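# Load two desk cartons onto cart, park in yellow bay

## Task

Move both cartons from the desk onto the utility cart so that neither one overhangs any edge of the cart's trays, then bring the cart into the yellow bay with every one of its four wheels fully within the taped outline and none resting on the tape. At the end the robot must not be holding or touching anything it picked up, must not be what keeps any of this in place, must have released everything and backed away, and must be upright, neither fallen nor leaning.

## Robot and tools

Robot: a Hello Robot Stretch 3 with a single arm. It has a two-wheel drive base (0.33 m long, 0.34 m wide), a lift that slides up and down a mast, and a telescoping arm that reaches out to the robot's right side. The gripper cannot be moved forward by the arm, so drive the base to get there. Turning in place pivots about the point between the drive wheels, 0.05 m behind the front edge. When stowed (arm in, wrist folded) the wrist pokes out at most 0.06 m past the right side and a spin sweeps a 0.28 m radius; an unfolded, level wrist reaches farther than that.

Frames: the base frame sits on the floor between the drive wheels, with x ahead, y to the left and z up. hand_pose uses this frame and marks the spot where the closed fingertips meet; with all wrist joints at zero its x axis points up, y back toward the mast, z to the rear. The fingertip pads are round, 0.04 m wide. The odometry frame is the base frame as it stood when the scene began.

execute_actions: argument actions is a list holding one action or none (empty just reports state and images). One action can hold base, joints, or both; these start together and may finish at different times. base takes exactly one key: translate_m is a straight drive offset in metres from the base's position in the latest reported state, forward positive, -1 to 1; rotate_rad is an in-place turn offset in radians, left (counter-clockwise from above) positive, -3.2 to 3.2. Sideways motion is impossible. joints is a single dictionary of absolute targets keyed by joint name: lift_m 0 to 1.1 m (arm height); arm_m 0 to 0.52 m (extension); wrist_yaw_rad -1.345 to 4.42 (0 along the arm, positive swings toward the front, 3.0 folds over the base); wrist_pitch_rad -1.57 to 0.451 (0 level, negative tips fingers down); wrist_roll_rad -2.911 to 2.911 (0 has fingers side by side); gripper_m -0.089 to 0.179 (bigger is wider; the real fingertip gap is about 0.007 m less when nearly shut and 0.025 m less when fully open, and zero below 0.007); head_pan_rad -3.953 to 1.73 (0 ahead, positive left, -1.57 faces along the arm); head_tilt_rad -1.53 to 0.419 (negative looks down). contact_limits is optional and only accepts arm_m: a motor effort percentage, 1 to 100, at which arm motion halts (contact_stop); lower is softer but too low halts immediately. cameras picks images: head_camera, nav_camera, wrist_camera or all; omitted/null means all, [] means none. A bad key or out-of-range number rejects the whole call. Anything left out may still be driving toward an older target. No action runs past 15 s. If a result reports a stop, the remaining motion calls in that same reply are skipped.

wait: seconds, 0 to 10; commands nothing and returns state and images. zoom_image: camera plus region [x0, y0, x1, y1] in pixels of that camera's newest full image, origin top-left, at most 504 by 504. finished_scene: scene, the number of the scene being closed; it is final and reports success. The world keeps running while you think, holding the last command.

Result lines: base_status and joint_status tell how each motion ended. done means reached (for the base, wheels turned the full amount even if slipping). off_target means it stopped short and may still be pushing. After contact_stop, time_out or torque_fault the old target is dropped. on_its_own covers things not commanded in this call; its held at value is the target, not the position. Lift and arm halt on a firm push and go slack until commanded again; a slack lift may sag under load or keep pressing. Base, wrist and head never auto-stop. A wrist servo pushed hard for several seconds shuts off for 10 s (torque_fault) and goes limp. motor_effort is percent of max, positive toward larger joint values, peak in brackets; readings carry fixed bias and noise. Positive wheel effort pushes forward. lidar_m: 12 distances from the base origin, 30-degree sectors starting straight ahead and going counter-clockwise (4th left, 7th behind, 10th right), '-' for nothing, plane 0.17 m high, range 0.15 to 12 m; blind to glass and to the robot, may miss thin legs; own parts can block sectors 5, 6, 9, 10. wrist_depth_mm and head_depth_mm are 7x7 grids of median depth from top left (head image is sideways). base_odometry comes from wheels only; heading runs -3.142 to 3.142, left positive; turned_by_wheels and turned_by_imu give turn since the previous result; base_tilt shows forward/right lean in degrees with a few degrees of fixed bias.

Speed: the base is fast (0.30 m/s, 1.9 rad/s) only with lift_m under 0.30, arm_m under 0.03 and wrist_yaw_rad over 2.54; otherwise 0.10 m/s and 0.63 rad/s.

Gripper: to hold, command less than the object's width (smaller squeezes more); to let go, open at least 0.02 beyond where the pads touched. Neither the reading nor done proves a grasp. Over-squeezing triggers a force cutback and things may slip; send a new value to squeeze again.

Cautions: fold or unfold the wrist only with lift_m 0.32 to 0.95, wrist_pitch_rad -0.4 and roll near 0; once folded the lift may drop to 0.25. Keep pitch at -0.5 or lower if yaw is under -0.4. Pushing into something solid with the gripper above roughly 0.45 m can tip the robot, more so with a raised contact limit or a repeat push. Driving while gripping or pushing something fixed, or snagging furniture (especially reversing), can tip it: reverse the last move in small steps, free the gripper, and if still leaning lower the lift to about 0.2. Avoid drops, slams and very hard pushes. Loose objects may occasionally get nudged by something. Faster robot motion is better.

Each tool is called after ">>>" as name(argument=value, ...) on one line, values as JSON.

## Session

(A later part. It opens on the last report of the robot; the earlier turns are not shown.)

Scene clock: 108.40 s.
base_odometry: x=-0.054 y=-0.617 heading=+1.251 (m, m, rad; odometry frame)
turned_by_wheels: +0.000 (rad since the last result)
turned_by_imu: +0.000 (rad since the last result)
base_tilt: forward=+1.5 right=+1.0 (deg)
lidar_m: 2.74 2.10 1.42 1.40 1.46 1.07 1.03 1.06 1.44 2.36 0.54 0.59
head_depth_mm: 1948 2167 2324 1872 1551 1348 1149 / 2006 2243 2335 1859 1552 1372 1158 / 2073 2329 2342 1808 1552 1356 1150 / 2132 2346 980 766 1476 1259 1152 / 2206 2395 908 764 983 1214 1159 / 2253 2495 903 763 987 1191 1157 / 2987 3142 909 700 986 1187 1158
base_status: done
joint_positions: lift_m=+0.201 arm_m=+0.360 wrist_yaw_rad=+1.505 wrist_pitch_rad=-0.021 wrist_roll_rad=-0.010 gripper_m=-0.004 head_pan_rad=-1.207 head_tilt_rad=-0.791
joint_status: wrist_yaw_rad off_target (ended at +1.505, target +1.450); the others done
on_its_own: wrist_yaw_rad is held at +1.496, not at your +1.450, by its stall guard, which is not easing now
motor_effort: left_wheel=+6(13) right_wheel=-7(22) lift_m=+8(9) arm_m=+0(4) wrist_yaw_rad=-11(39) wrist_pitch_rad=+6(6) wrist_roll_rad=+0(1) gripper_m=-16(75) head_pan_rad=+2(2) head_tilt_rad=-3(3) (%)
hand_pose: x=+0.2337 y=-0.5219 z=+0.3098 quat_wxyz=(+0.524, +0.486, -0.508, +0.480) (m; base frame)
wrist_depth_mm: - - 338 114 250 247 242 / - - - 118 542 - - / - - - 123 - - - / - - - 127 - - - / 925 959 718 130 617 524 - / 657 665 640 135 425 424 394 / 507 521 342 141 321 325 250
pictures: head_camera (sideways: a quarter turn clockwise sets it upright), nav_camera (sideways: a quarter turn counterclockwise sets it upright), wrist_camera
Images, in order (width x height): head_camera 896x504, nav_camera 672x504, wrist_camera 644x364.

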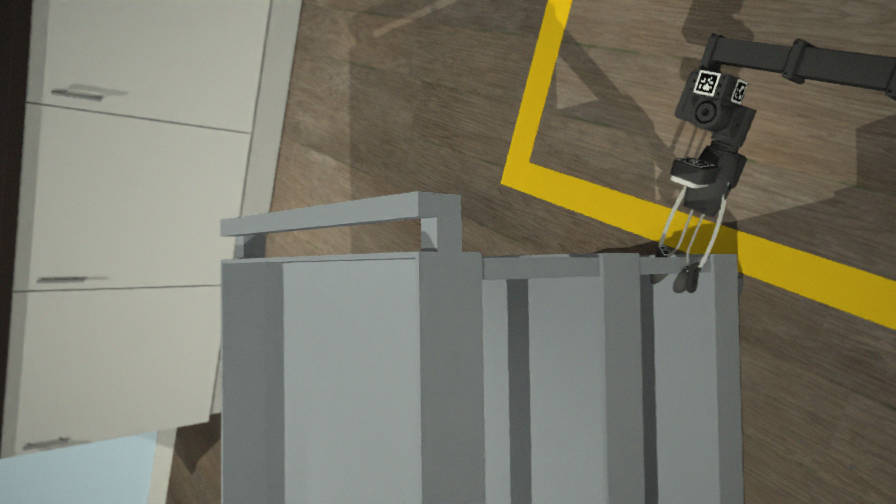

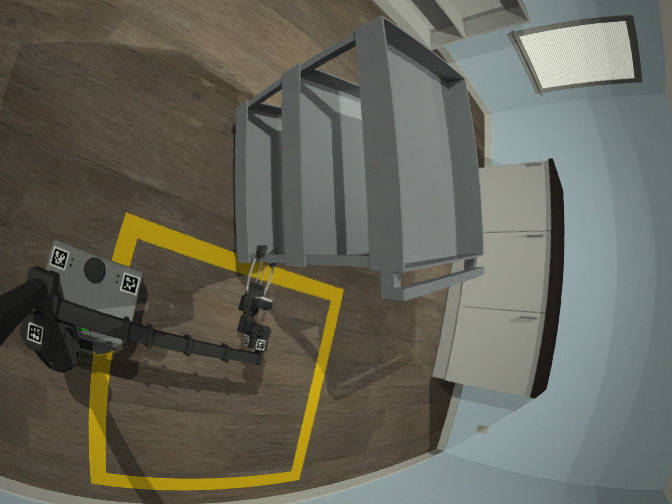

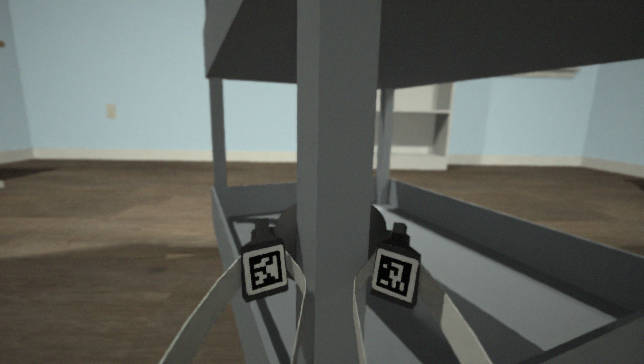

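>>> execute_actions(actions=[{"base":{"translate_m":-0.68},"joints":{"wrist_yaw_rad":1.57,"head_pan_rad":-0.8,"head_tilt_rad":-1.0}}])

Scene clock: 127.07 s.
base_odometry: x=-0.268 y=-1.263 heading=+1.251 (m, m, rad; odometry frame)
turned_by_wheels: +0.000 (rad since the last result)
turned_by_imu: +0.000 (rad since the last result)
base_tilt: forward=+1.4 right=+1.1 (deg)
lidar_m: 0.34 2.60 1.71 1.33 0.51 0.37 0.35 0.36 0.49 1.30 0.38 0.34
head_depth_mm: 2308 2164 635 1559 1406 1199 1122 / 2463 1987 661 811 1351 1220 1105 / 2524 760 689 927 994 1219 1122 / 2670 802 689 598 898 1192 1100 / 2673 823 690 575 865 1129 1109 / 2649 796 692 594 849 1067 1098 / 2656 780 692 594 824 810 1086
base_status: done
joint_positions: lift_m=+0.201 arm_m=+0.360 wrist_yaw_rad=+1.668 wrist_pitch_rad=-0.020 wrist_roll_rad=-0.010 gripper_m=-0.004 head_pan_rad=-0.807 head_tilt_rad=-0.988
joint_status: wrist_yaw_rad off_target (ended at +1.668, target +1.570); the others done
on_its_own: wrist_yaw_rad is held at +1.663, not at your +1.570, by its stall guard, which is not easing now
motor_effort: left_wheel=+5(19) right_wheel=-6(22) lift_m=+8(8) arm_m=+0(0) wrist_yaw_rad=-5(35) wrist_pitch_rad=+6(6) wrist_roll_rad=+0(1) gripper_m=-16(19) head_pan_rad=+2(20) head_tilt_rad=-3(15) (%)
hand_pose: x=+0.2331 y=-0.4802 z=+0.3101 quat_wxyz=(+0.483, +0.526, -0.467, +0.522) (m; base frame)
wrist_depth_mm: 270 267 261 113 252 - - / - - 610 117 469 - - / - - - 121 - - - / - - 760 126 - - - / 512 576 597 129 546 - - / 406 409 412 133 442 703 714 / 257 315 319 139 322 534 546
pictures: head_camera (sideways: a quarter turn clockwise sets it upright), nav_camera (sideways: a quarter turn counterclockwise sets it upright), wrist_camera
Images, in order (width x height): head_camera 896x504, nav_camera 672x504, wrist_camera 644x364.

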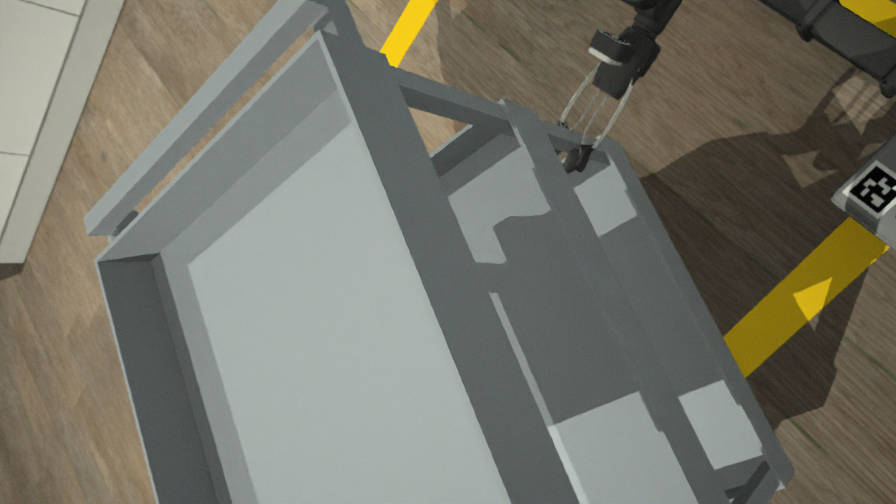

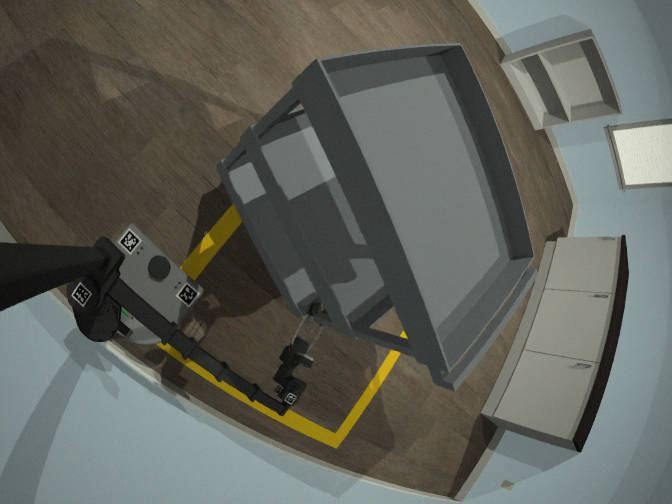

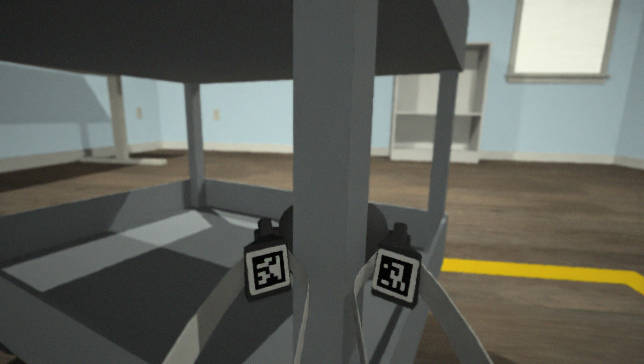

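>>> execute_actions(actions=[{"joints":{"gripper_m":0.1,"wrist_yaw_rad":1.66}}], cameras=[])

>>> execute_actions(actions=[{"base":{"rotate_rad":-0.16},"joints":{"wrist_yaw_rad":1.8,"head_pan_rad":-1.0}}])

Scene clock: 139.73 s.
base_odometry: x=-0.268 y=-1.263 heading=+1.251 (m, m, rad; odometry frame)
turned_by_wheels: +0.000 (rad since the last result)
turned_by_imu: -0.001 (rad since the last result)
base_tilt: forward=+1.4 right=+1.1 (deg)
lidar_m: 0.34 2.60 1.70 1.33 0.51 0.37 0.35 0.36 0.49 1.30 0.38 0.34
head_depth_mm: 2273 2158 634 1558 1397 1200 1113 / 2457 2008 660 822 1348 1227 1102 / 2599 758 692 932 1063 1220 1119 / 2641 799 691 598 893 1184 1106 / 2671 822 688 573 863 1127 1103 / 2642 795 691 595 848 1063 1104 / 2640 777 690 595 824 810 1088
base_status: not commanded
joint_positions: lift_m=+0.201 arm_m=+0.360 wrist_yaw_rad=+1.663 wrist_pitch_rad=-0.020 wrist_roll_rad=-0.010 gripper_m=+0.100 head_pan_rad=-0.807 head_tilt_rad=-0.988
joint_status: all done
motor_effort: left_wheel=-2(5) right_wheel=+0(7) lift_m=+8(9) arm_m=+0(0) wrist_yaw_rad=-4(9) wrist_pitch_rad=+6(6) wrist_roll_rad=+0(0) gripper_m=+0(94) head_pan_rad=+2(2) head_tilt_rad=-4(4) (%)
hand_pose: x=+0.2333 y=-0.4815 z=+0.3101 quat_wxyz=(+0.485, +0.525, -0.468, +0.520) (m; base frame)
wrist_depth_mm: 268 267 261 114 254 - - / - - 600 117 471 - - / - - - 121 - - - / - - 764 125 - - - / 510 584 616 130 563 - - / 405 407 392 137 421 719 708 / 256 315 320 142 337 536 544
pictures: none
No camera images: the call's "cameras" was empty. Leave "cameras" out to get every camera's image.

Scene clock: 140.87 s.
base_odometry: x=-0.268 y=-1.263 heading=+1.091 (m, m, rad; odometry frame)
turned_by_wheels: -0.160 (rad since the last result)
turned_by_imu: -0.160 (rad since the last result)
base_tilt: forward=+1.3 right=+1.0 (deg)
lidar_m: 0.34 0.37 1.70 1.80 0.56 0.39 0.35 0.35 0.43 0.83 0.41 0.34
head_depth_mm: 2519 2147 1810 1564 1424 1227 1095 / 2245 2119 1821 1564 1400 1229 1119 / 2295 2144 1779 1566 1371 1215 1119 / 2373 2140 647 912 1216 1216 1121 / 2405 2044 684 930 900 1167 1102 / 2497 757 690 566 863 1067 1101 / 2551 794 690 593 836 799 1019
base_status: done
joint_positions: lift_m=+0.201 arm_m=+0.360 wrist_yaw_rad=+1.797 wrist_pitch_rad=-0.020 wrist_roll_rad=-0.010 gripper_m=+0.100 head_pan_rad=-0.993 head_tilt_rad=-0.988
joint_status: all done
motor_effort: left_wheel=+1(6) right_wheel=-1(5) lift_m=+8(8) arm_m=+0(0) wrist_yaw_rad=+4(4) wrist_pitch_rad=+6(6) wrist_roll_rad=+0(0) gripper_m=+0(0) head_pan_rad=-2(15) head_tilt_rad=-5(4) (%)
hand_pose: x=+0.2278 y=-0.4476 z=+0.3101 quat_wxyz=(+0.449, +0.555, -0.432, +0.552) (m; base frame)
wrist_depth_mm: 304 266 261 210 323 - - / - 622 603 196 554 - - / - - - 202 - - - / - - 800 210 - - - / 516 592 619 223 610 - - / 388 329 392 373 422 732 715 / 513 314 262 230 509 538 541
pictures: head_camera (sideways: a quarter turn clockwise sets it upright), nav_camera (sideways: a quarter turn counterclockwise sets it upright), wrist_camera
Images, in order (width x height): head_camera 896x504, nav_camera 672x504, wrist_camera 644x364.

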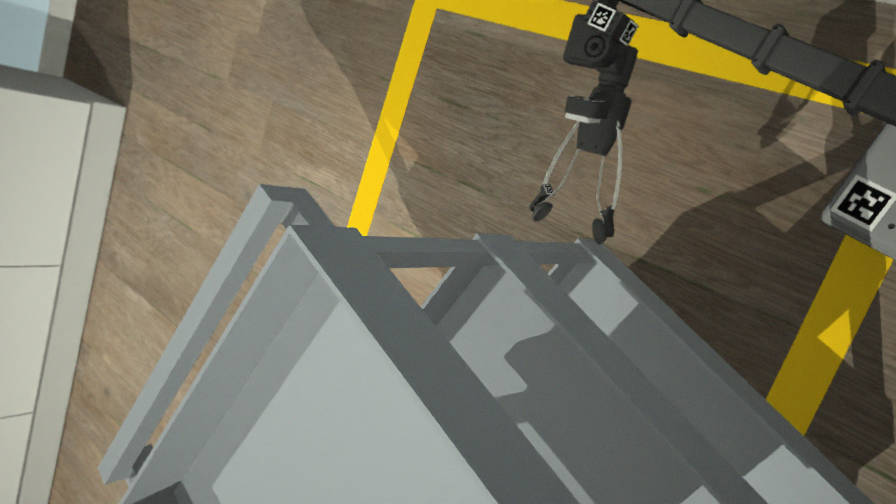

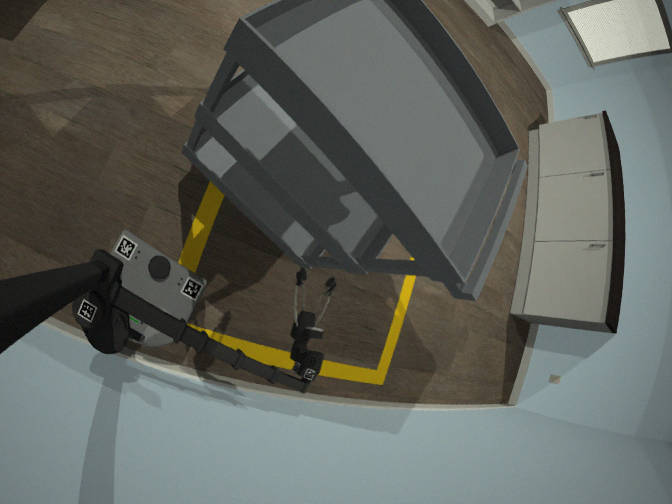

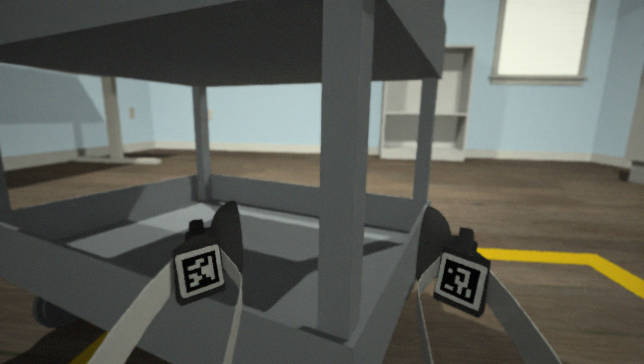

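>>> execute_actions(actions=[{"joints":{"gripper_m":0.03,"wrist_yaw_rad":2.9,"wrist_pitch_rad":-0.4,"lift_m":0.29}}], cameras=[])

>>> execute_actions(actions=[{"joints":{"arm_m":0.0,"head_pan_rad":0,"head_tilt_rad":-0.6}}], cameras=["nav_camera"])

Scene clock: 148.07 s.
base_odometry: x=-0.268 y=-1.263 heading=+1.091 (m, m, rad; odometry frame)
turned_by_wheels: +0.000 (rad since the last result)
turned_by_imu: +0.000 (rad since the last result)
base_tilt: forward=+1.4 right=+1.0 (deg)
lidar_m: 0.34 0.37 1.71 1.80 0.56 0.39 0.35 0.35 0.43 0.83 0.41 0.34
head_depth_mm: 2528 2160 1809 1554 1419 1240 1087 / 2238 2133 1818 1545 1373 1226 1115 / 2253 2147 1773 1562 1376 1227 1124 / 2379 2169 646 917 1211 1226 1117 / 2408 2025 683 931 897 1166 1099 / 2466 758 692 567 865 1067 1103 / 2559 794 687 595 834 794 1014
base_status: not commanded
joint_positions: lift_m=+0.289 arm_m=+0.360 wrist_yaw_rad=+2.897 wrist_pitch_rad=-0.415 wrist_roll_rad=-0.010 gripper_m=+0.030 head_pan_rad=-0.993 head_tilt_rad=-0.988
joint_status: all done
motor_effort: left_wheel=+2(1) right_wheel=-2(1) lift_m=+29(29) arm_m=+0(0) wrist_yaw_rad=+3(4) wrist_pitch_rad=+4(6) wrist_roll_rad=+0(0) gripper_m=-1(94) head_pan_rad=-3(3) head_tilt_rad=-4(2) (%)
hand_pose: x=+0.0332 y=-0.2869 z=+0.3026 quat_wxyz=(+0.229, +0.701, +0.062, +0.673) (m; base frame)
wrist_depth_mm: 604 - - - - - - / 612 - - - - - - / 585 912 - - 918 606 619 / 528 - - 730 734 450 489 / 468 - - 595 615 545 332 / 442 - - 493 491 497 284 / 409 405 402 422 426 431 286
pictures: none
No camera images: the call's "cameras" was empty. Leave "cameras" out to get every camera's image.

Scene clock: 151.93 s.
base_odometry: x=-0.268 y=-1.263 heading=+1.091 (m, m, rad; odometry frame)
turned_by_wheels: +0.000 (rad since the last result)
turned_by_imu: +0.000 (rad since the last result)
base_tilt: forward=+1.3 right=+1.1 (deg)
lidar_m: 0.34 0.37 1.70 1.80 0.56 0.39 0.35 0.35 0.43 0.83 0.41 0.34
head_depth_mm: 3104 3348 3451 857 713 581 495 / 3050 3232 3391 859 712 579 749 / 2917 3245 3277 863 713 578 747 / 2940 3167 3306 875 711 579 764 / 2886 3139 3282 893 712 576 781 / 2813 3008 3275 2352 687 550 638 / 2779 3006 3205 2398 1830 1434 1251
base_status: not commanded
joint_positions: lift_m=+0.289 arm_m=+0.000 wrist_yaw_rad=+2.897 wrist_pitch_rad=-0.416 wrist_roll_rad=-0.010 gripper_m=+0.030 head_pan_rad=-0.007 head_tilt_rad=-0.606
joint_status: all done
motor_effort: left_wheel=+1(1) right_wheel=-2(2) lift_m=+29(29) arm_m=-2(2) wrist_yaw_rad=+2(3) wrist_pitch_rad=+4(4) wrist_roll_rad=+0(0) gripper_m=-1(0) head_pan_rad=+3(31) head_tilt_rad=+2(22) (%)
hand_pose: x=+0.0331 y=+0.0727 z=+0.3024 quat_wxyz=(+0.229, +0.701, +0.062, +0.673) (m; base frame)
wrist_depth_mm: 634 - - - - - - / 647 - - - - - - / 659 - 960 - - - - / 622 - 731 730 736 740 742 / 562 574 597 589 602 595 555 / 475 495 - 495 488 492 471 / 435 - - 436 426 426 406
pictures: nav_camera (sideways: a quarter turn counterclockwise sets it upright)
Images, in order (width x height): nav_camera 672x504.

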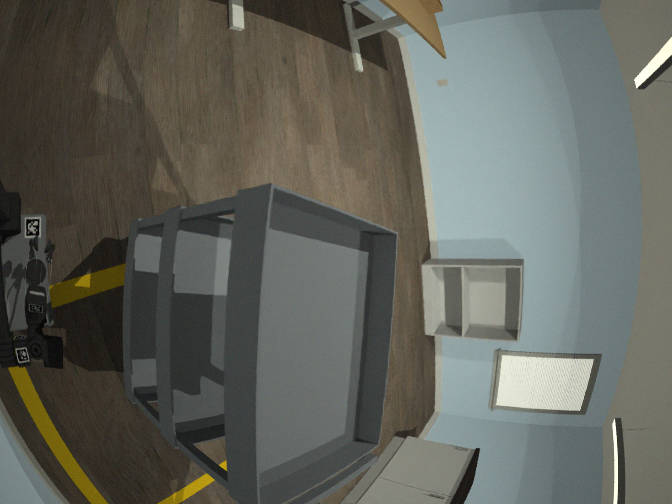

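>>> execute_actions(actions=[{"base":{"rotate_rad":1.4}}], cameras=[])

>>> execute_actions(actions=[{"base":{"translate_m":0.65}}], cameras=[])

>>> execute_actions(actions=[{"base":{"rotate_rad":1.95},"joints":{"head_pan_rad":-3.0}}], cameras=["nav_camera"])

Scene clock: 167.67 s.
base_odometry: x=-0.268 y=-1.263 heading=+2.491 (m, m, rad; odometry frame)
turned_by_wheels: +1.400 (rad since the last result)
turned_by_imu: +1.388 (rad since the last result)
base_tilt: forward=+1.4 right=+1.0 (deg)
lidar_m: 1.81 0.81 0.43 0.35 0.35 0.39 0.61 0.48 0.35 0.34 0.35 1.70
head_depth_mm: 1796 1987 1552 2378 1813 1504 1258 / 1744 1918 1867 2131 1829 1482 1248 / 1674 1861 2075 2223 1842 1484 1253 / 1614 1767 1980 2178 1833 1482 1248 / 1551 1710 1902 2093 1815 1477 1253 / 1524 1629 1809 2000 1823 1488 1251 / 1454 1580 1729 1928 1819 1479 1249
base_status: done
joint_positions: lift_m=+0.289 arm_m=+0.000 wrist_yaw_rad=+2.898 wrist_pitch_rad=-0.416 wrist_roll_rad=-0.010 gripper_m=+0.030 head_pan_rad=-0.007 head_tilt_rad=-0.605
joint_status: not commanded
motor_effort: left_wheel=-3(12) right_wheel=+1(7) lift_m=+29(29) arm_m=-2(2) wrist_yaw_rad=+2(3) wrist_pitch_rad=+4(4) wrist_roll_rad=+0(0) gripper_m=+0(1) head_pan_rad=+2(2) head_tilt_rad=+2(3) (%)
hand_pose: x=+0.0330 y=+0.0727 z=+0.3024 quat_wxyz=(+0.229, +0.701, +0.062, +0.673) (m; base frame)
wrist_depth_mm: - 320 351 406 479 577 768 / 290 - 378 447 521 657 909 / 314 - 406 495 580 762 931 / 335 - 451 544 654 734 730 / 358 393 487 561 599 587 597 / 380 421 - 490 485 494 499 / 392 - - 440 429 432 429
pictures: none
No camera images: the call's "cameras" was empty. Leave "cameras" out to get every camera's image.

Scene clock: 171.53 s.
base_odometry: x=-0.785 y=-0.869 heading=+2.491 (m, m, rad; odometry frame)
turned_by_wheels: +0.000 (rad since the last result)
turned_by_imu: +0.001 (rad since the last result)
base_tilt: forward=+1.4 right=+0.9 (deg)
lidar_m: 1.20 1.19 0.69 0.56 0.56 0.64 1.01 0.56 0.62 3.21 2.19 1.10
head_depth_mm: 1186 1321 1437 1232 1386 1417 1253 / 1142 1261 1370 1609 1777 1497 1258 / 1099 1201 1350 1526 1725 1500 1251 / 1055 1164 1291 1450 1654 1489 1256 / 1016 1122 1227 1372 1557 1479 1248 / 983 1073 1181 1320 1479 1474 1250 / 954 1033 1135 1264 1405 1479 1249
base_status: done
joint_positions: lift_m=+0.289 arm_m=+0.000 wrist_yaw_rad=+2.898 wrist_pitch_rad=-0.417 wrist_roll_rad=-0.010 gripper_m=+0.030 head_pan_rad=-0.007 head_tilt_rad=-0.605
joint_status: not commanded
motor_effort: left_wheel=-3(12) right_wheel=+1(7) lift_m=+29(28) arm_m=-2(2) wrist_yaw_rad=+1(3) wrist_pitch_rad=+5(5) wrist_roll_rad=+0(0) gripper_m=-1(0) head_pan_rad=+2(2) head_tilt_rad=+1(2) (%)
hand_pose: x=+0.0329 y=+0.0727 z=+0.3022 quat_wxyz=(+0.229, +0.701, +0.063, +0.673) (m; base frame)
wrist_depth_mm: 409 487 531 613 738 936 858 / 435 - 570 680 807 - 890 / 464 - 630 745 878 - 895 / 503 - 673 728 725 730 746 / 536 566 607 594 601 593 597 / 485 488 - 501 486 487 494 / 433 - - 437 425 426 429
pictures: none
No camera images: the call's "cameras" was empty. Leave "cameras" out to get every camera's image.

Scene clock: 174.00 s.
base_odometry: x=-0.785 y=-0.869 heading=-1.842 (m, m, rad; odometry frame)
turned_by_wheels: +1.950 (rad since the last result)
turned_by_imu: +1.934 (rad since the last result)
base_tilt: forward=+1.3 right=+1.1 (deg)
lidar_m: 0.56 0.57 0.82 0.58 0.55 3.21 3.20 1.10 1.23 1.19 0.79 0.58
head_depth_mm: 2598 2868 3070 2370 1848 1480 1265 / 2649 2869 3095 2415 1831 1477 1246 / 2692 2975 3138 2392 1832 1485 1252 / 2739 3008 3206 2386 1832 1482 1252 / 2759 2991 2859 2361 1827 1472 1253 / 2778 2956 1536 2100 1814 1483 1255 / 2376 2351 1525 1064 1754 1478 1252
base_status: done
joint_positions: lift_m=+0.289 arm_m=+0.000 wrist_yaw_rad=+2.898 wrist_pitch_rad=-0.417 wrist_roll_rad=-0.010 gripper_m=+0.030 head_pan_rad=-2.993 head_tilt_rad=-0.605
joint_status: all done
motor_effort: left_wheel=-4(13) right_wheel=+1(5) lift_m=+29(28) arm_m=-2(2) wrist_yaw_rad=+2(2) wrist_pitch_rad=+5(5) wrist_roll_rad=+0(0) gripper_m=-1(0) head_pan_rad=-2(30) head_tilt_rad=+1(3) (%)
hand_pose: x=+0.0329 y=+0.0727 z=+0.3022 quat_wxyz=(+0.229, +0.701, +0.063, +0.673) (m; base frame)
wrist_depth_mm: - - - - - 713 511 / 761 - 901 - - 721 527 / 613 - 891 954 - 735 533 / 721 - 727 734 733 700 536 / 583 574 603 590 607 597 535 / 489 488 - 494 489 497 485 / 433 - - 438 426 428 424
pictures: nav_camera (sideways: a quarter turn counterclockwise sets it upright)
Images, in order (width x height): nav_camera 672x504.

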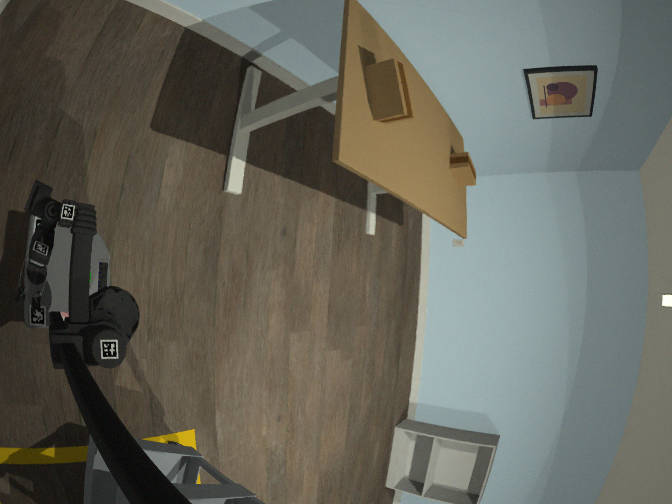

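>>> execute_actions(actions=[{"base":{"translate_m":-1.0},"joints":{"head_pan_rad":-1.57}}], cameras=[])

>>> execute_actions(actions=[{"base":{"translate_m":-0.15},"joints":{"lift_m":0.9}}], cameras=[])

>>> execute_actions(actions=[{"base":{"rotate_rad":0.42},"joints":{"wrist_yaw_rad":0,"gripper_m":0.175,"head_tilt_rad":-0.75}}])

Scene clock: 190.00 s.
base_odometry: x=-0.517 y=+0.094 heading=-1.842 (m, m, rad; odometry frame)
turned_by_wheels: +0.000 (rad since the last result)
turned_by_imu: -0.003 (rad since the last result)
base_tilt: forward=+1.4 right=+0.9 (deg)
lidar_m: 1.56 0.87 0.80 2.97 2.87 2.28 2.20 1.29 1.23 0.75 1.23 1.61
head_depth_mm: 985 1075 1198 1075 820 663 1229 / 986 1081 1193 1073 817 665 1218 / 981 1080 1193 1066 820 663 1225 / 983 1079 1196 1064 790 661 1223 / 982 1073 1198 849 764 660 1227 / 982 1075 1194 976 796 661 1221 / 975 1071 1198 1296 813 660 1226
base_status: done
joint_positions: lift_m=+0.289 arm_m=+0.000 wrist_yaw_rad=+2.898 wrist_pitch_rad=-0.417 wrist_roll_rad=-0.010 gripper_m=+0.030 head_pan_rad=-1.577 head_tilt_rad=-0.605
joint_status: all done
motor_effort: left_wheel=-3(16) right_wheel=+1(4) lift_m=+28(28) arm_m=-2(2) wrist_yaw_rad=+1(2) wrist_pitch_rad=+5(5) wrist_roll_rad=+0(1) gripper_m=-1(0) head_pan_rad=+2(30) head_tilt_rad=+2(1) (%)
hand_pose: x=+0.0329 y=+0.0726 z=+0.3022 quat_wxyz=(+0.229, +0.701, +0.063, +0.673) (m; base frame)
wrist_depth_mm: - - - - - - - / - - - - - 763 839 / 938 - 941 976 915 907 922 / 724 - 724 733 728 742 742 / 581 576 610 583 605 587 594 / 488 493 - 499 493 492 494 / 431 - - 437 425 429 424
pictures: none
No camera images: the call's "cameras" was empty. Leave "cameras" out to get every camera's image.

Scene clock: 196.37 s.
base_odometry: x=-0.476 y=+0.239 heading=-1.842 (m, m, rad; odometry frame)
turned_by_wheels: +0.000 (rad since the last result)
turned_by_imu: -0.001 (rad since the last result)
base_tilt: forward=+1.4 right=+1.0 (deg)
lidar_m: 1.70 0.93 0.89 2.97 2.78 2.12 2.05 1.16 1.23 1.19 0.79 1.69
head_depth_mm: 992 1084 1202 1066 818 703 - / 980 1077 1189 1070 822 681 - / 974 1074 1194 1068 819 663 - / 985 1075 1193 1059 818 663 - / 977 1074 1189 1070 816 681 - / 975 1075 1191 1062 788 662 1206 / 976 1074 1185 844 765 661 1208
base_status: done
joint_positions: lift_m=+0.899 arm_m=+0.000 wrist_yaw_rad=+2.898 wrist_pitch_rad=-0.417 wrist_roll_rad=-0.010 gripper_m=+0.030 head_pan_rad=-1.577 head_tilt_rad=-0.605
joint_status: all done
motor_effort: left_wheel=-3(16) right_wheel=+1(3) lift_m=+29(36) arm_m=-2(2) wrist_yaw_rad=+2(3) wrist_pitch_rad=+5(5) wrist_roll_rad=+0(0) gripper_m=-1(1) head_pan_rad=+2(2) head_tilt_rad=+3(2) (%)
hand_pose: x=+0.0329 y=+0.0726 z=+0.9121 quat_wxyz=(+0.229, +0.701, +0.063, +0.673) (m; base frame)
wrist_depth_mm: - - - - - - - / - - - - - 780 756 / - - - - - - - / - - - - - 933 - / - - - - - - - / - - - - - - - / - - - - - - -
pictures: none
No camera images: the call's "cameras" was empty. Leave "cameras" out to get every camera's image.

Scene clock: 198.83 s.
base_odometry: x=-0.476 y=+0.239 heading=-1.423 (m, m, rad; odometry frame)
turned_by_wheels: +0.420 (rad since the last result)
turned_by_imu: +0.418 (rad since the last result)
base_tilt: forward=+1.4 right=+1.0 (deg)
lidar_m: 0.98 0.89 2.96 2.78 2.20 2.05 1.17 1.17 1.19 0.79 1.54 1.70
head_depth_mm: 972 1071 1148 877 734 - - / 1004 1112 1140 877 756 - - / 1046 1166 1095 809 754 - - / 1083 1222 1144 818 754 - 1179 / 1135 1274 1439 876 738 1342 1169 / 1178 1354 1547 1688 777 1361 1169 / 1244 1418 1666 1873 1534 1356 1177
base_status: done
joint_positions: lift_m=+0.899 arm_m=+0.000 wrist_yaw_rad=+0.003 wrist_pitch_rad=-0.417 wrist_roll_rad=-0.010 gripper_m=+0.175 head_pan_rad=-1.577 head_tilt_rad=-0.741
joint_status: all done
motor_effort: left_wheel=-4(10) right_wheel=+1(4) lift_m=+29(28) arm_m=-2(2) wrist_yaw_rad=-3(5) wrist_pitch_rad=+5(5) wrist_roll_rad=+0(1) gripper_m=+0(98) head_pan_rad=+2(2) head_tilt_rad=-4(13) (%)
hand_pose: x=-0.0208 y=-0.3697 z=+0.9121 quat_wxyz=(+0.696, +0.149, -0.688, -0.145) (m; base frame)
wrist_depth_mm: - - - 941 812 726 664 / - - - - 892 779 694 / - - - 642 676 732 718 / - - 573 501 526 552 559 / - - 436 438 443 461 442 / - - 382 366 366 371 376 / - - - 334 318 317 314
pictures: head_camera (sideways: a quarter turn clockwise sets it upright), nav_camera (sideways: a quarter turn counterclockwise sets it upright), wrist_camera
Images, in order (width x height): head_camera 896x504, nav_camera 672x504, wrist_camera 644x364.

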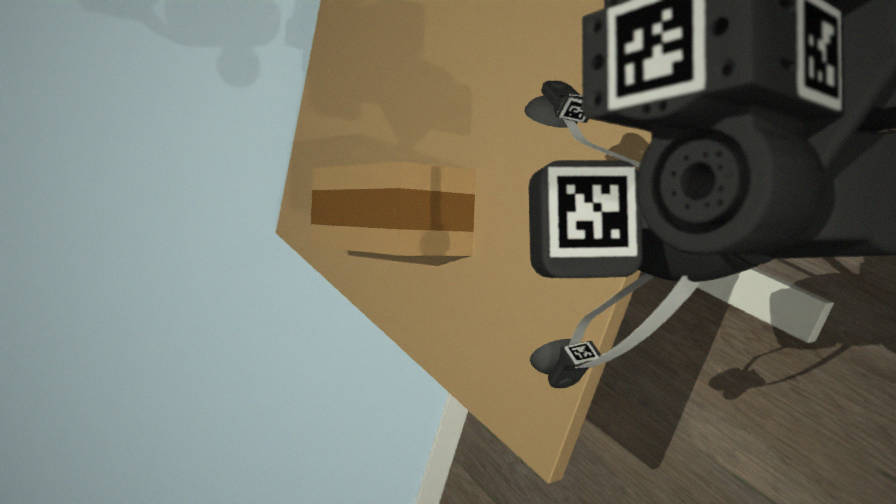

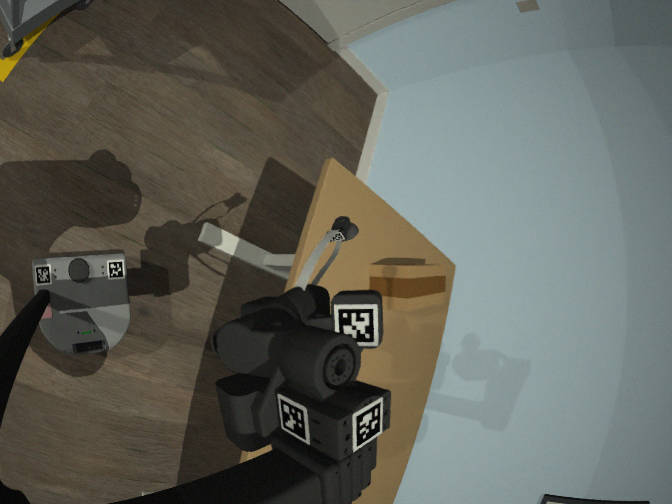

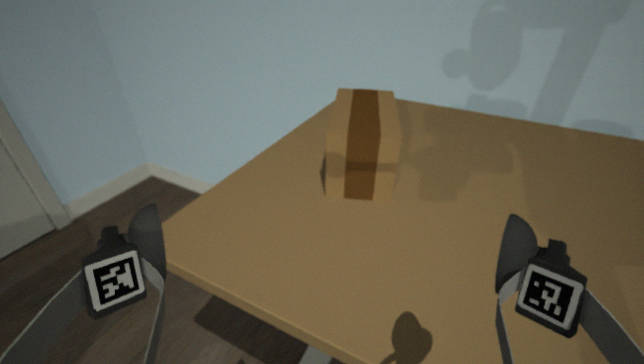

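>>> execute_actions(actions=[{"base":{"translate_m":-0.035},"joints":{"wrist_pitch_rad":-1.0,"lift_m":1.0,"arm_m":0.43,"gripper_m":0.179}}], cameras=["head_camera","wrist_camera"])

Scene clock: 213.43 s.
base_odometry: x=-0.482 y=+0.273 heading=-1.423 (m, m, rad; odometry frame)
turned_by_wheels: +0.000 (rad since the last result)
turned_by_imu: -0.001 (rad since the last result)
base_tilt: forward=+1.3 right=+1.1 (deg)
lidar_m: 1.01 0.92 2.98 2.78 2.16 2.01 1.14 1.13 1.17 0.79 1.52 1.74
head_depth_mm: 940 - 1134 882 716 616 1179 / - 1122 1144 875 716 646 1175 / - 1180 1074 826 714 1273 1171 / 1061 - 904 798 715 1306 1177 / 1124 1257 1388 878 715 1350 1168 / 1169 1339 1538 876 750 1360 1178 / 1222 1395 1627 1863 1493 1361 1173
base_status: done
joint_positions: lift_m=+0.999 arm_m=+0.430 wrist_yaw_rad=+0.001 wrist_pitch_rad=-1.007 wrist_roll_rad=-0.010 gripper_m=+0.179 head_pan_rad=-1.577 head_tilt_rad=-0.741
joint_status: all done
motor_effort: left_wheel=-4(11) right_wheel=+1(3) lift_m=+29(32) arm_m=+2(6) wrist_yaw_rad=-1(3) wrist_pitch_rad=+2(4) wrist_roll_rad=+0(0) gripper_m=+0(30) head_pan_rad=+2(2) head_tilt_rad=-3(2) (%)
hand_pose: x=-0.0215 y=-0.6913 z=+0.9086 quat_wxyz=(+0.623, +0.343, -0.616, -0.339) (m; base frame)
wrist_depth_mm: - - 893 464 472 465 459 / - - - 297 427 430 429 / - - 409 270 278 402 397 / - - 380 252 367 371 373 / - 360 353 235 344 355 348 / - 327 330 224 323 328 329 / 316 313 317 312 313 313 305
pictures: head_camera (sideways: a quarter turn clockwise sets it upright), wrist_camera
Images, in order (width x height): head_camera 896x504, wrist_camera 644x364.

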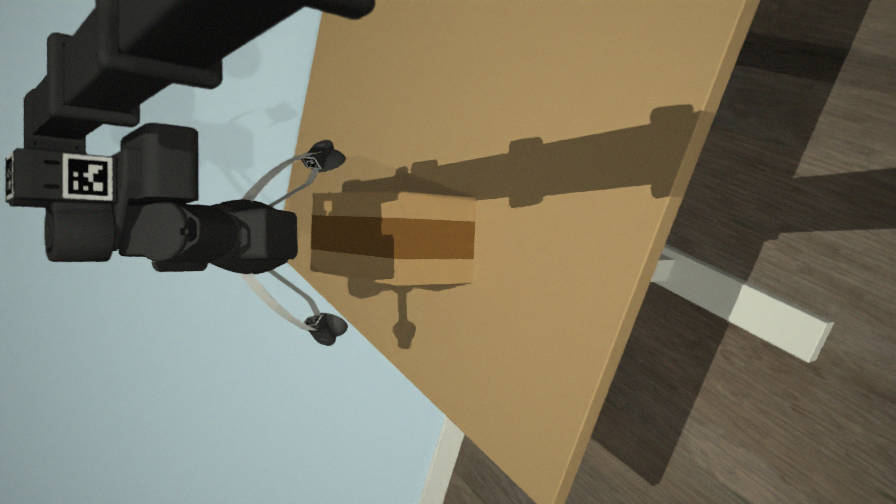

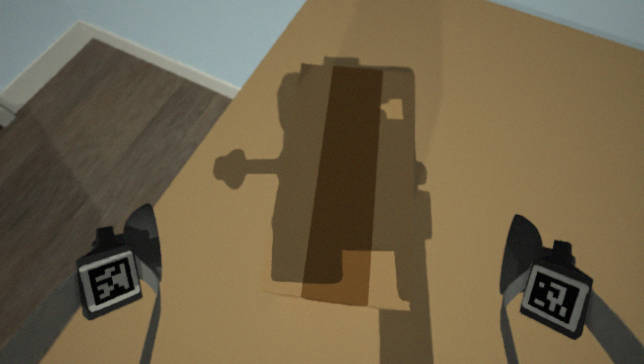

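>>> execute_actions(actions=[{"joints":{"wrist_yaw_rad":-0.08,"lift_m":0.9,"arm_m":0.455}}], cameras=["head_camera","wrist_camera"])

Scene clock: 222.07 s.
base_odometry: x=-0.482 y=+0.273 heading=-1.423 (m, m, rad; odometry frame)
turned_by_wheels: +0.000 (rad since the last result)
turned_by_imu: +0.000 (rad since the last result)
base_tilt: forward=+1.4 right=+1.1 (deg)
lidar_m: 1.01 0.92 2.98 2.78 2.16 2.02 1.15 1.14 1.17 0.79 1.53 1.74
head_depth_mm: 956 1055 1139 - 679 615 1175 / 991 1071 1092 851 715 645 1174 / 1031 1107 1045 823 716 1276 1178 / 1073 1182 1187 801 714 1299 1174 / 1117 1270 1408 877 713 1357 1164 / 1174 1319 1527 876 755 1359 1176 / 1229 1397 1640 1840 1499 1354 1180
base_status: not commanded
joint_positions: lift_m=+0.901 arm_m=+0.455 wrist_yaw_rad=-0.077 wrist_pitch_rad=-1.007 wrist_roll_rad=-0.010 gripper_m=+0.179 head_pan_rad=-1.577 head_tilt_rad=-0.741
joint_status: all done
motor_effort: left_wheel=-4(3) right_wheel=+2(1) lift_m=+8(26) arm_m=+2(1) wrist_yaw_rad=-3(3) wrist_pitch_rad=+2(2) wrist_roll_rad=+0(0) gripper_m=+0(0) head_pan_rad=+2(2) head_tilt_rad=-2(3) (%)
hand_pose: x=-0.0306 y=-0.7159 z=+0.8099 quat_wxyz=(+0.609, +0.319, -0.628, -0.364) (m; base frame)
wrist_depth_mm: - 957 336 184 188 338 338 / - - 307 170 172 313 310 / - 303 163 157 157 292 289 / - 276 150 146 147 272 270 / 961 262 141 138 138 255 254 / 245 238 131 130 129 238 238 / 226 229 124 122 122 225 224
pictures: head_camera (sideways: a quarter turn clockwise sets it upright), wrist_camera
Images, in order (width x height): head_camera 896x504, wrist_camera 644x364.

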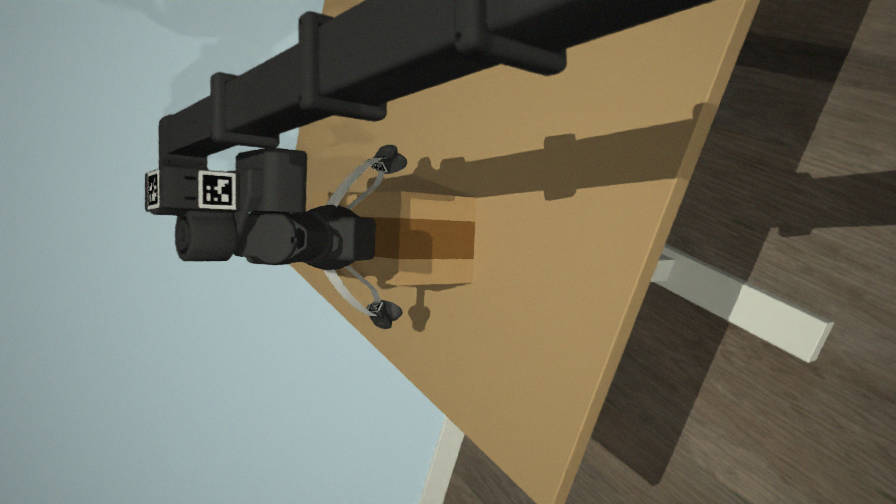

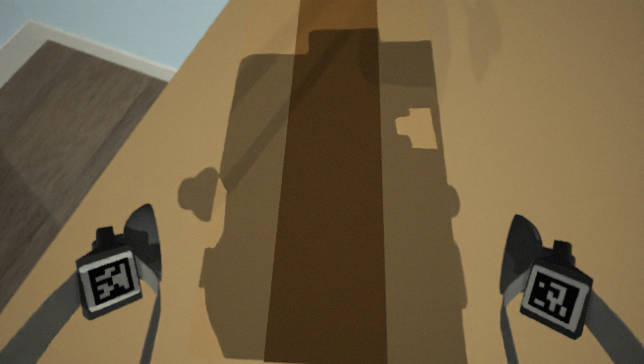

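>>> execute_actions(actions=[{"joints":{"lift_m":0.875,"arm_m":0.47}}], cameras=[])

>>> execute_actions(actions=[{"joints":{"gripper_m":0.04}}], cameras=["head_camera","wrist_camera"])

Scene clock: 227.60 s.
base_odometry: x=-0.482 y=+0.273 heading=-1.423 (m, m, rad; odometry frame)
turned_by_wheels: +0.000 (rad since the last result)
turned_by_imu: +0.000 (rad since the last result)
base_tilt: forward=+1.4 right=+1.0 (deg)
lidar_m: 1.01 0.92 2.98 2.77 2.16 2.01 1.15 1.13 1.17 0.79 1.52 1.74
head_depth_mm: 958 1058 1139 - - 618 1181 / 997 1086 - 853 713 646 1180 / 1035 1106 1057 823 714 1270 1181 / 1079 1184 1187 801 713 1300 1178 / 1112 1262 1409 874 714 1352 1170 / 1170 1327 1531 876 752 1354 1174 / 1221 1398 1631 1849 1480 1348 1171
base_status: not commanded
joint_positions: lift_m=+0.876 arm_m=+0.470 wrist_yaw_rad=-0.077 wrist_pitch_rad=-1.007 wrist_roll_rad=-0.010 gripper_m=+0.179 head_pan_rad=-1.577 head_tilt_rad=-0.741
joint_status: all done
motor_effort: left_wheel=-3(4) right_wheel=+2(1) lift_m=+8(11) arm_m=+3(2) wrist_yaw_rad=-3(3) wrist_pitch_rad=+2(2) wrist_roll_rad=+0(0) gripper_m=+0(0) head_pan_rad=+2(2) head_tilt_rad=-4(4) (%)
hand_pose: x=-0.0306 y=-0.7308 z=+0.7849 quat_wxyz=(+0.609, +0.319, -0.628, -0.364) (m; base frame)
wrist_depth_mm: - 903 157 151 151 306 307 / - - 143 139 139 281 282 / - 267 131 129 129 263 261 / - 247 121 120 120 245 244 / 236 234 113 113 113 227 229 / 221 214 107 106 106 107 215 / 204 204 101 100 100 102 202
pictures: none
No camera images: the call's "cameras" was empty. Leave "cameras" out to get every camera's image.

Scene clock: 229.47 s.
base_odometry: x=-0.482 y=+0.273 heading=-1.423 (m, m, rad; odometry frame)
turned_by_wheels: +0.000 (rad since the last result)
turned_by_imu: +0.000 (rad since the last result)
base_tilt: forward=+1.3 right=+1.1 (deg)
lidar_m: 1.01 0.92 2.98 2.77 2.16 2.01 1.14 1.13 1.17 0.79 1.52 1.74
head_depth_mm: 956 1060 1145 - - 623 1171 / 992 1088 - 849 715 646 1179 / 1033 1116 1051 826 711 1274 1175 / 1069 1188 1168 800 712 1302 1174 / 1117 1260 1390 874 714 1358 1165 / 1167 1324 1534 877 752 1344 1172 / 1225 1399 1626 1855 1478 1356 1179
base_status: not commanded
joint_positions: lift_m=+0.876 arm_m=+0.470 wrist_yaw_rad=-0.079 wrist_pitch_rad=-1.008 wrist_roll_rad=-0.010 gripper_m=+0.048 head_pan_rad=-1.577 head_tilt_rad=-0.741
joint_status: gripper_m off_target (ended at +0.048, target +0.040)
motor_effort: left_wheel=-4(4) right_wheel=+2(2) lift_m=+8(8) arm_m=+2(2) wrist_yaw_rad=-3(4) wrist_pitch_rad=+2(2) wrist_roll_rad=+0(0) gripper_m=-100(100) head_pan_rad=+2(2) head_tilt_rad=-2(3) (%)
hand_pose: x=-0.0307 y=-0.7307 z=+0.7848 quat_wxyz=(+0.609, +0.319, -0.629, -0.364) (m; base frame)
wrist_depth_mm: - 904 158 151 151 303 308 / - - 143 139 139 283 281 / - 266 132 129 129 261 261 / - 249 122 121 121 246 245 / 237 235 114 113 113 228 229 / 220 214 107 106 106 107 216 / 205 205 101 100 101 199 204
pictures: head_camera (sideways: a quarter turn clockwise sets it upright), wrist_camera
Images, in order (width x height): head_camera 896x504, wrist_camera 644x364.

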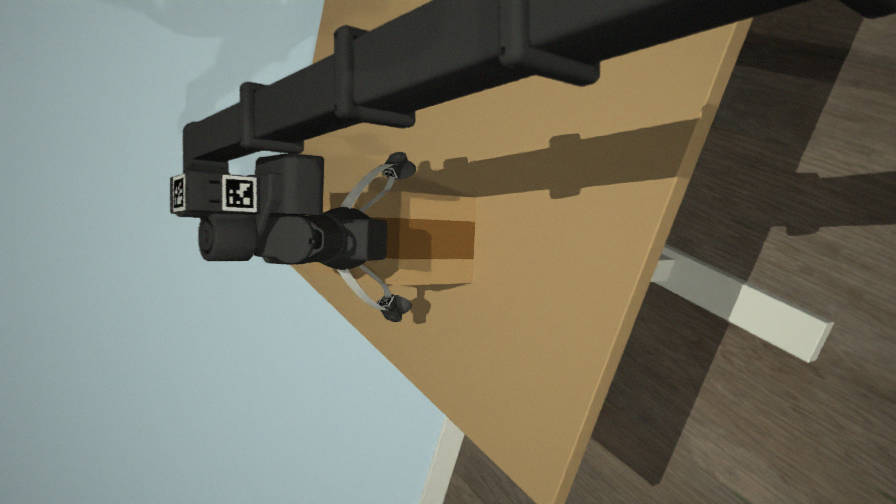

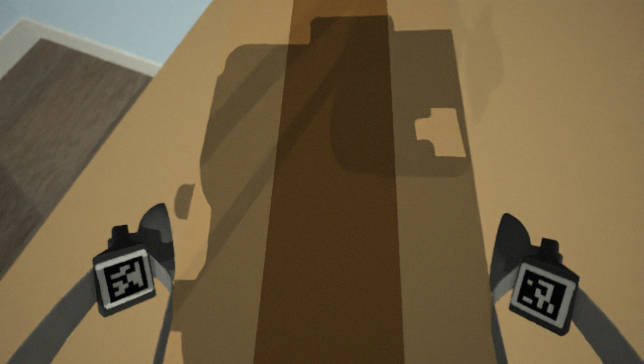

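>>> execute_actions(actions=[{"joints":{"gripper_m":0.175}}], cameras=[])

>>> execute_actions(actions=[{"joints":{"lift_m":0.902}}], cameras=[])

>>> execute_actions(actions=[{"joints":{"gripper_m":0.07}}], cameras=["head_camera","wrist_camera"])

Scene clock: 237.53 s.
base_odometry: x=-0.482 y=+0.273 heading=-1.423 (m, m, rad; odometry frame)
turned_by_wheels: +0.000 (rad since the last result)
turned_by_imu: -0.001 (rad since the last result)
base_tilt: forward=+1.3 right=+1.0 (deg)
lidar_m: 1.01 0.92 2.98 2.78 2.16 2.01 1.14 1.13 1.17 0.79 1.52 1.73
head_depth_mm: 958 1056 1147 - - 615 1180 / 991 1081 - 849 714 646 1175 / 1033 1117 1058 819 714 1275 1169 / 1072 1186 1188 799 711 1300 1175 / 1112 1248 1405 877 714 1357 1166 / 1168 1331 1536 876 752 1363 1173 / 1231 1399 1613 1873 1485 1366 1177
base_status: not commanded
joint_positions: lift_m=+0.876 arm_m=+0.470 wrist_yaw_rad=-0.079 wrist_pitch_rad=-1.007 wrist_roll_rad=-0.010 gripper_m=+0.175 head_pan_rad=-1.577 head_tilt_rad=-0.741
joint_status: all done
motor_effort: left_wheel=-5(5) right_wheel=+2(2) lift_m=+8(8) arm_m=+2(2) wrist_yaw_rad=-1(2) wrist_pitch_rad=+2(2) wrist_roll_rad=+0(1) gripper_m=+0(92) head_pan_rad=+2(3) head_tilt_rad=-3(2) (%)
hand_pose: x=-0.0308 y=-0.7308 z=+0.7849 quat_wxyz=(+0.609, +0.319, -0.629, -0.364) (m; base frame)
wrist_depth_mm: - 922 157 151 151 305 303 / - - 142 139 138 285 282 / - 266 132 129 129 263 261 / - 248 121 120 120 245 244 / 235 235 113 113 113 226 228 / 221 161 107 106 106 107 216 / 204 204 101 100 100 151 203
pictures: none
No camera images: the call's "cameras" was empty. Leave "cameras" out to get every camera's image.

Scene clock: 238.57 s.
base_odometry: x=-0.482 y=+0.273 heading=-1.423 (m, m, rad; odometry frame)
turned_by_wheels: +0.000 (rad since the last result)
turned_by_imu: +0.000 (rad since the last result)
base_tilt: forward=+1.4 right=+1.0 (deg)
lidar_m: 1.01 0.92 2.97 2.78 2.16 2.01 1.15 1.14 1.17 0.79 1.52 1.74
head_depth_mm: 957 1062 1136 - 678 616 1182 / 987 1070 1098 867 715 647 1175 / 1038 - 1096 824 713 1276 1187 / 1074 1194 1104 799 712 1299 1169 / 1123 1255 1402 876 712 1358 1166 / 1176 1317 1540 877 753 1357 1185 / 1223 1399 1633 1834 1495 1351 1167
base_status: not commanded
joint_positions: lift_m=+0.901 arm_m=+0.470 wrist_yaw_rad=-0.079 wrist_pitch_rad=-1.007 wrist_roll_rad=-0.010 gripper_m=+0.175 head_pan_rad=-1.577 head_tilt_rad=-0.741
joint_status: all done
motor_effort: left_wheel=-5(5) right_wheel=+2(2) lift_m=+29(29) arm_m=+2(2) wrist_yaw_rad=-2(2) wrist_pitch_rad=+2(2) wrist_roll_rad=+1(0) gripper_m=+0(0) head_pan_rad=+3(3) head_tilt_rad=-2(3) (%)
hand_pose: x=-0.0308 y=-0.7308 z=+0.8105 quat_wxyz=(+0.609, +0.319, -0.629, -0.364) (m; base frame)
wrist_depth_mm: - 916 345 185 189 339 337 / - - 308 170 173 311 313 / - - 164 159 158 293 290 / - 275 152 148 148 272 270 / 940 261 141 138 138 257 253 / 246 241 131 130 130 241 241 / 228 229 124 123 123 226 224
pictures: none
No camera images: the call's "cameras" was empty. Leave "cameras" out to get every camera's image.

Scene clock: 240.10 s.
base_odometry: x=-0.482 y=+0.273 heading=-1.423 (m, m, rad; odometry frame)
turned_by_wheels: +0.000 (rad since the last result)
turned_by_imu: +0.000 (rad since the last result)
base_tilt: forward=+1.4 right=+1.1 (deg)
lidar_m: 1.01 0.92 2.98 2.77 2.16 2.02 1.15 1.13 1.17 0.79 1.52 1.74
head_depth_mm: 957 1058 1137 - 682 616 1177 / 1000 1068 1095 866 710 645 1177 / 1031 1117 1094 824 713 1280 1180 / 1073 1189 1133 800 715 1295 1172 / 1118 1264 1407 880 714 1349 1159 / 1162 1325 1529 879 751 1351 1166 / 1216 1408 1630 1866 1481 1354 1177
base_status: not commanded
joint_positions: lift_m=+0.901 arm_m=+0.470 wrist_yaw_rad=-0.079 wrist_pitch_rad=-1.007 wrist_roll_rad=-0.010 gripper_m=+0.071 head_pan_rad=-1.577 head_tilt_rad=-0.741
joint_status: all done
motor_effort: left_wheel=-5(5) right_wheel=+3(3) lift_m=+29(29) arm_m=+1(2) wrist_yaw_rad=-1(0) wrist_pitch_rad=+2(2) wrist_roll_rad=+0(0) gripper_m=-24(100) head_pan_rad=+2(2) head_tilt_rad=-3(3) (%)
hand_pose: x=-0.0308 y=-0.7310 z=+0.8106 quat_wxyz=(+0.609, +0.319, -0.629, -0.364) (m; base frame)
wrist_depth_mm: - 913 341 184 187 339 336 / - - 306 169 172 312 312 / - - 163 158 158 291 289 / - 274 150 147 147 271 271 / 951 258 139 138 138 257 254 / 242 244 131 130 130 - 239 / 228 227 123 122 122 226 226
pictures: head_camera (sideways: a quarter turn clockwise sets it upright), wrist_camera
Images, in order (width x height): head_camera 896x504, wrist_camera 644x364.

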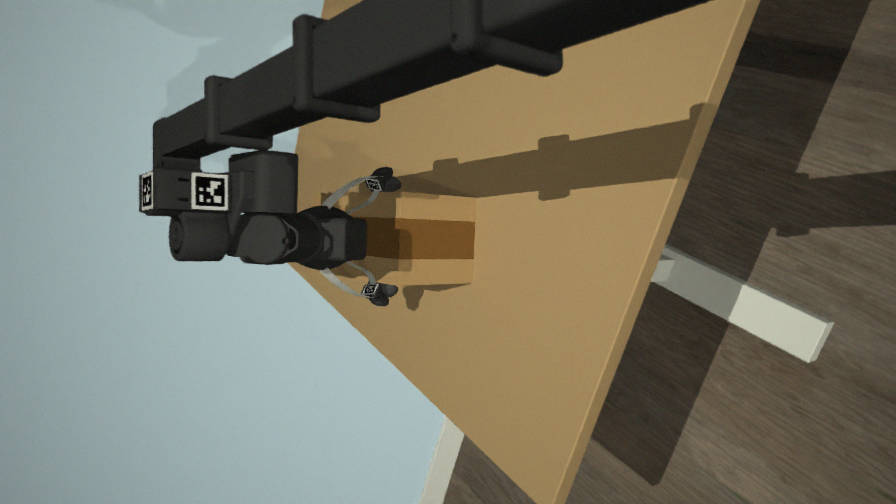

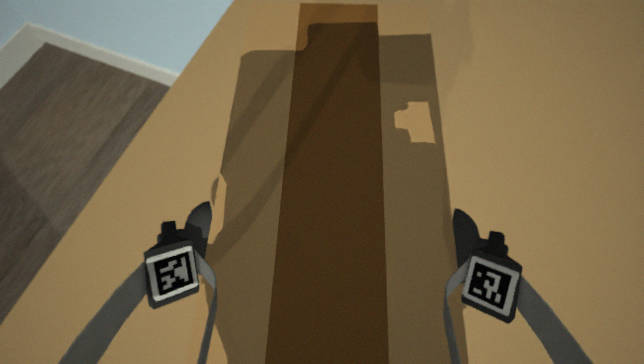

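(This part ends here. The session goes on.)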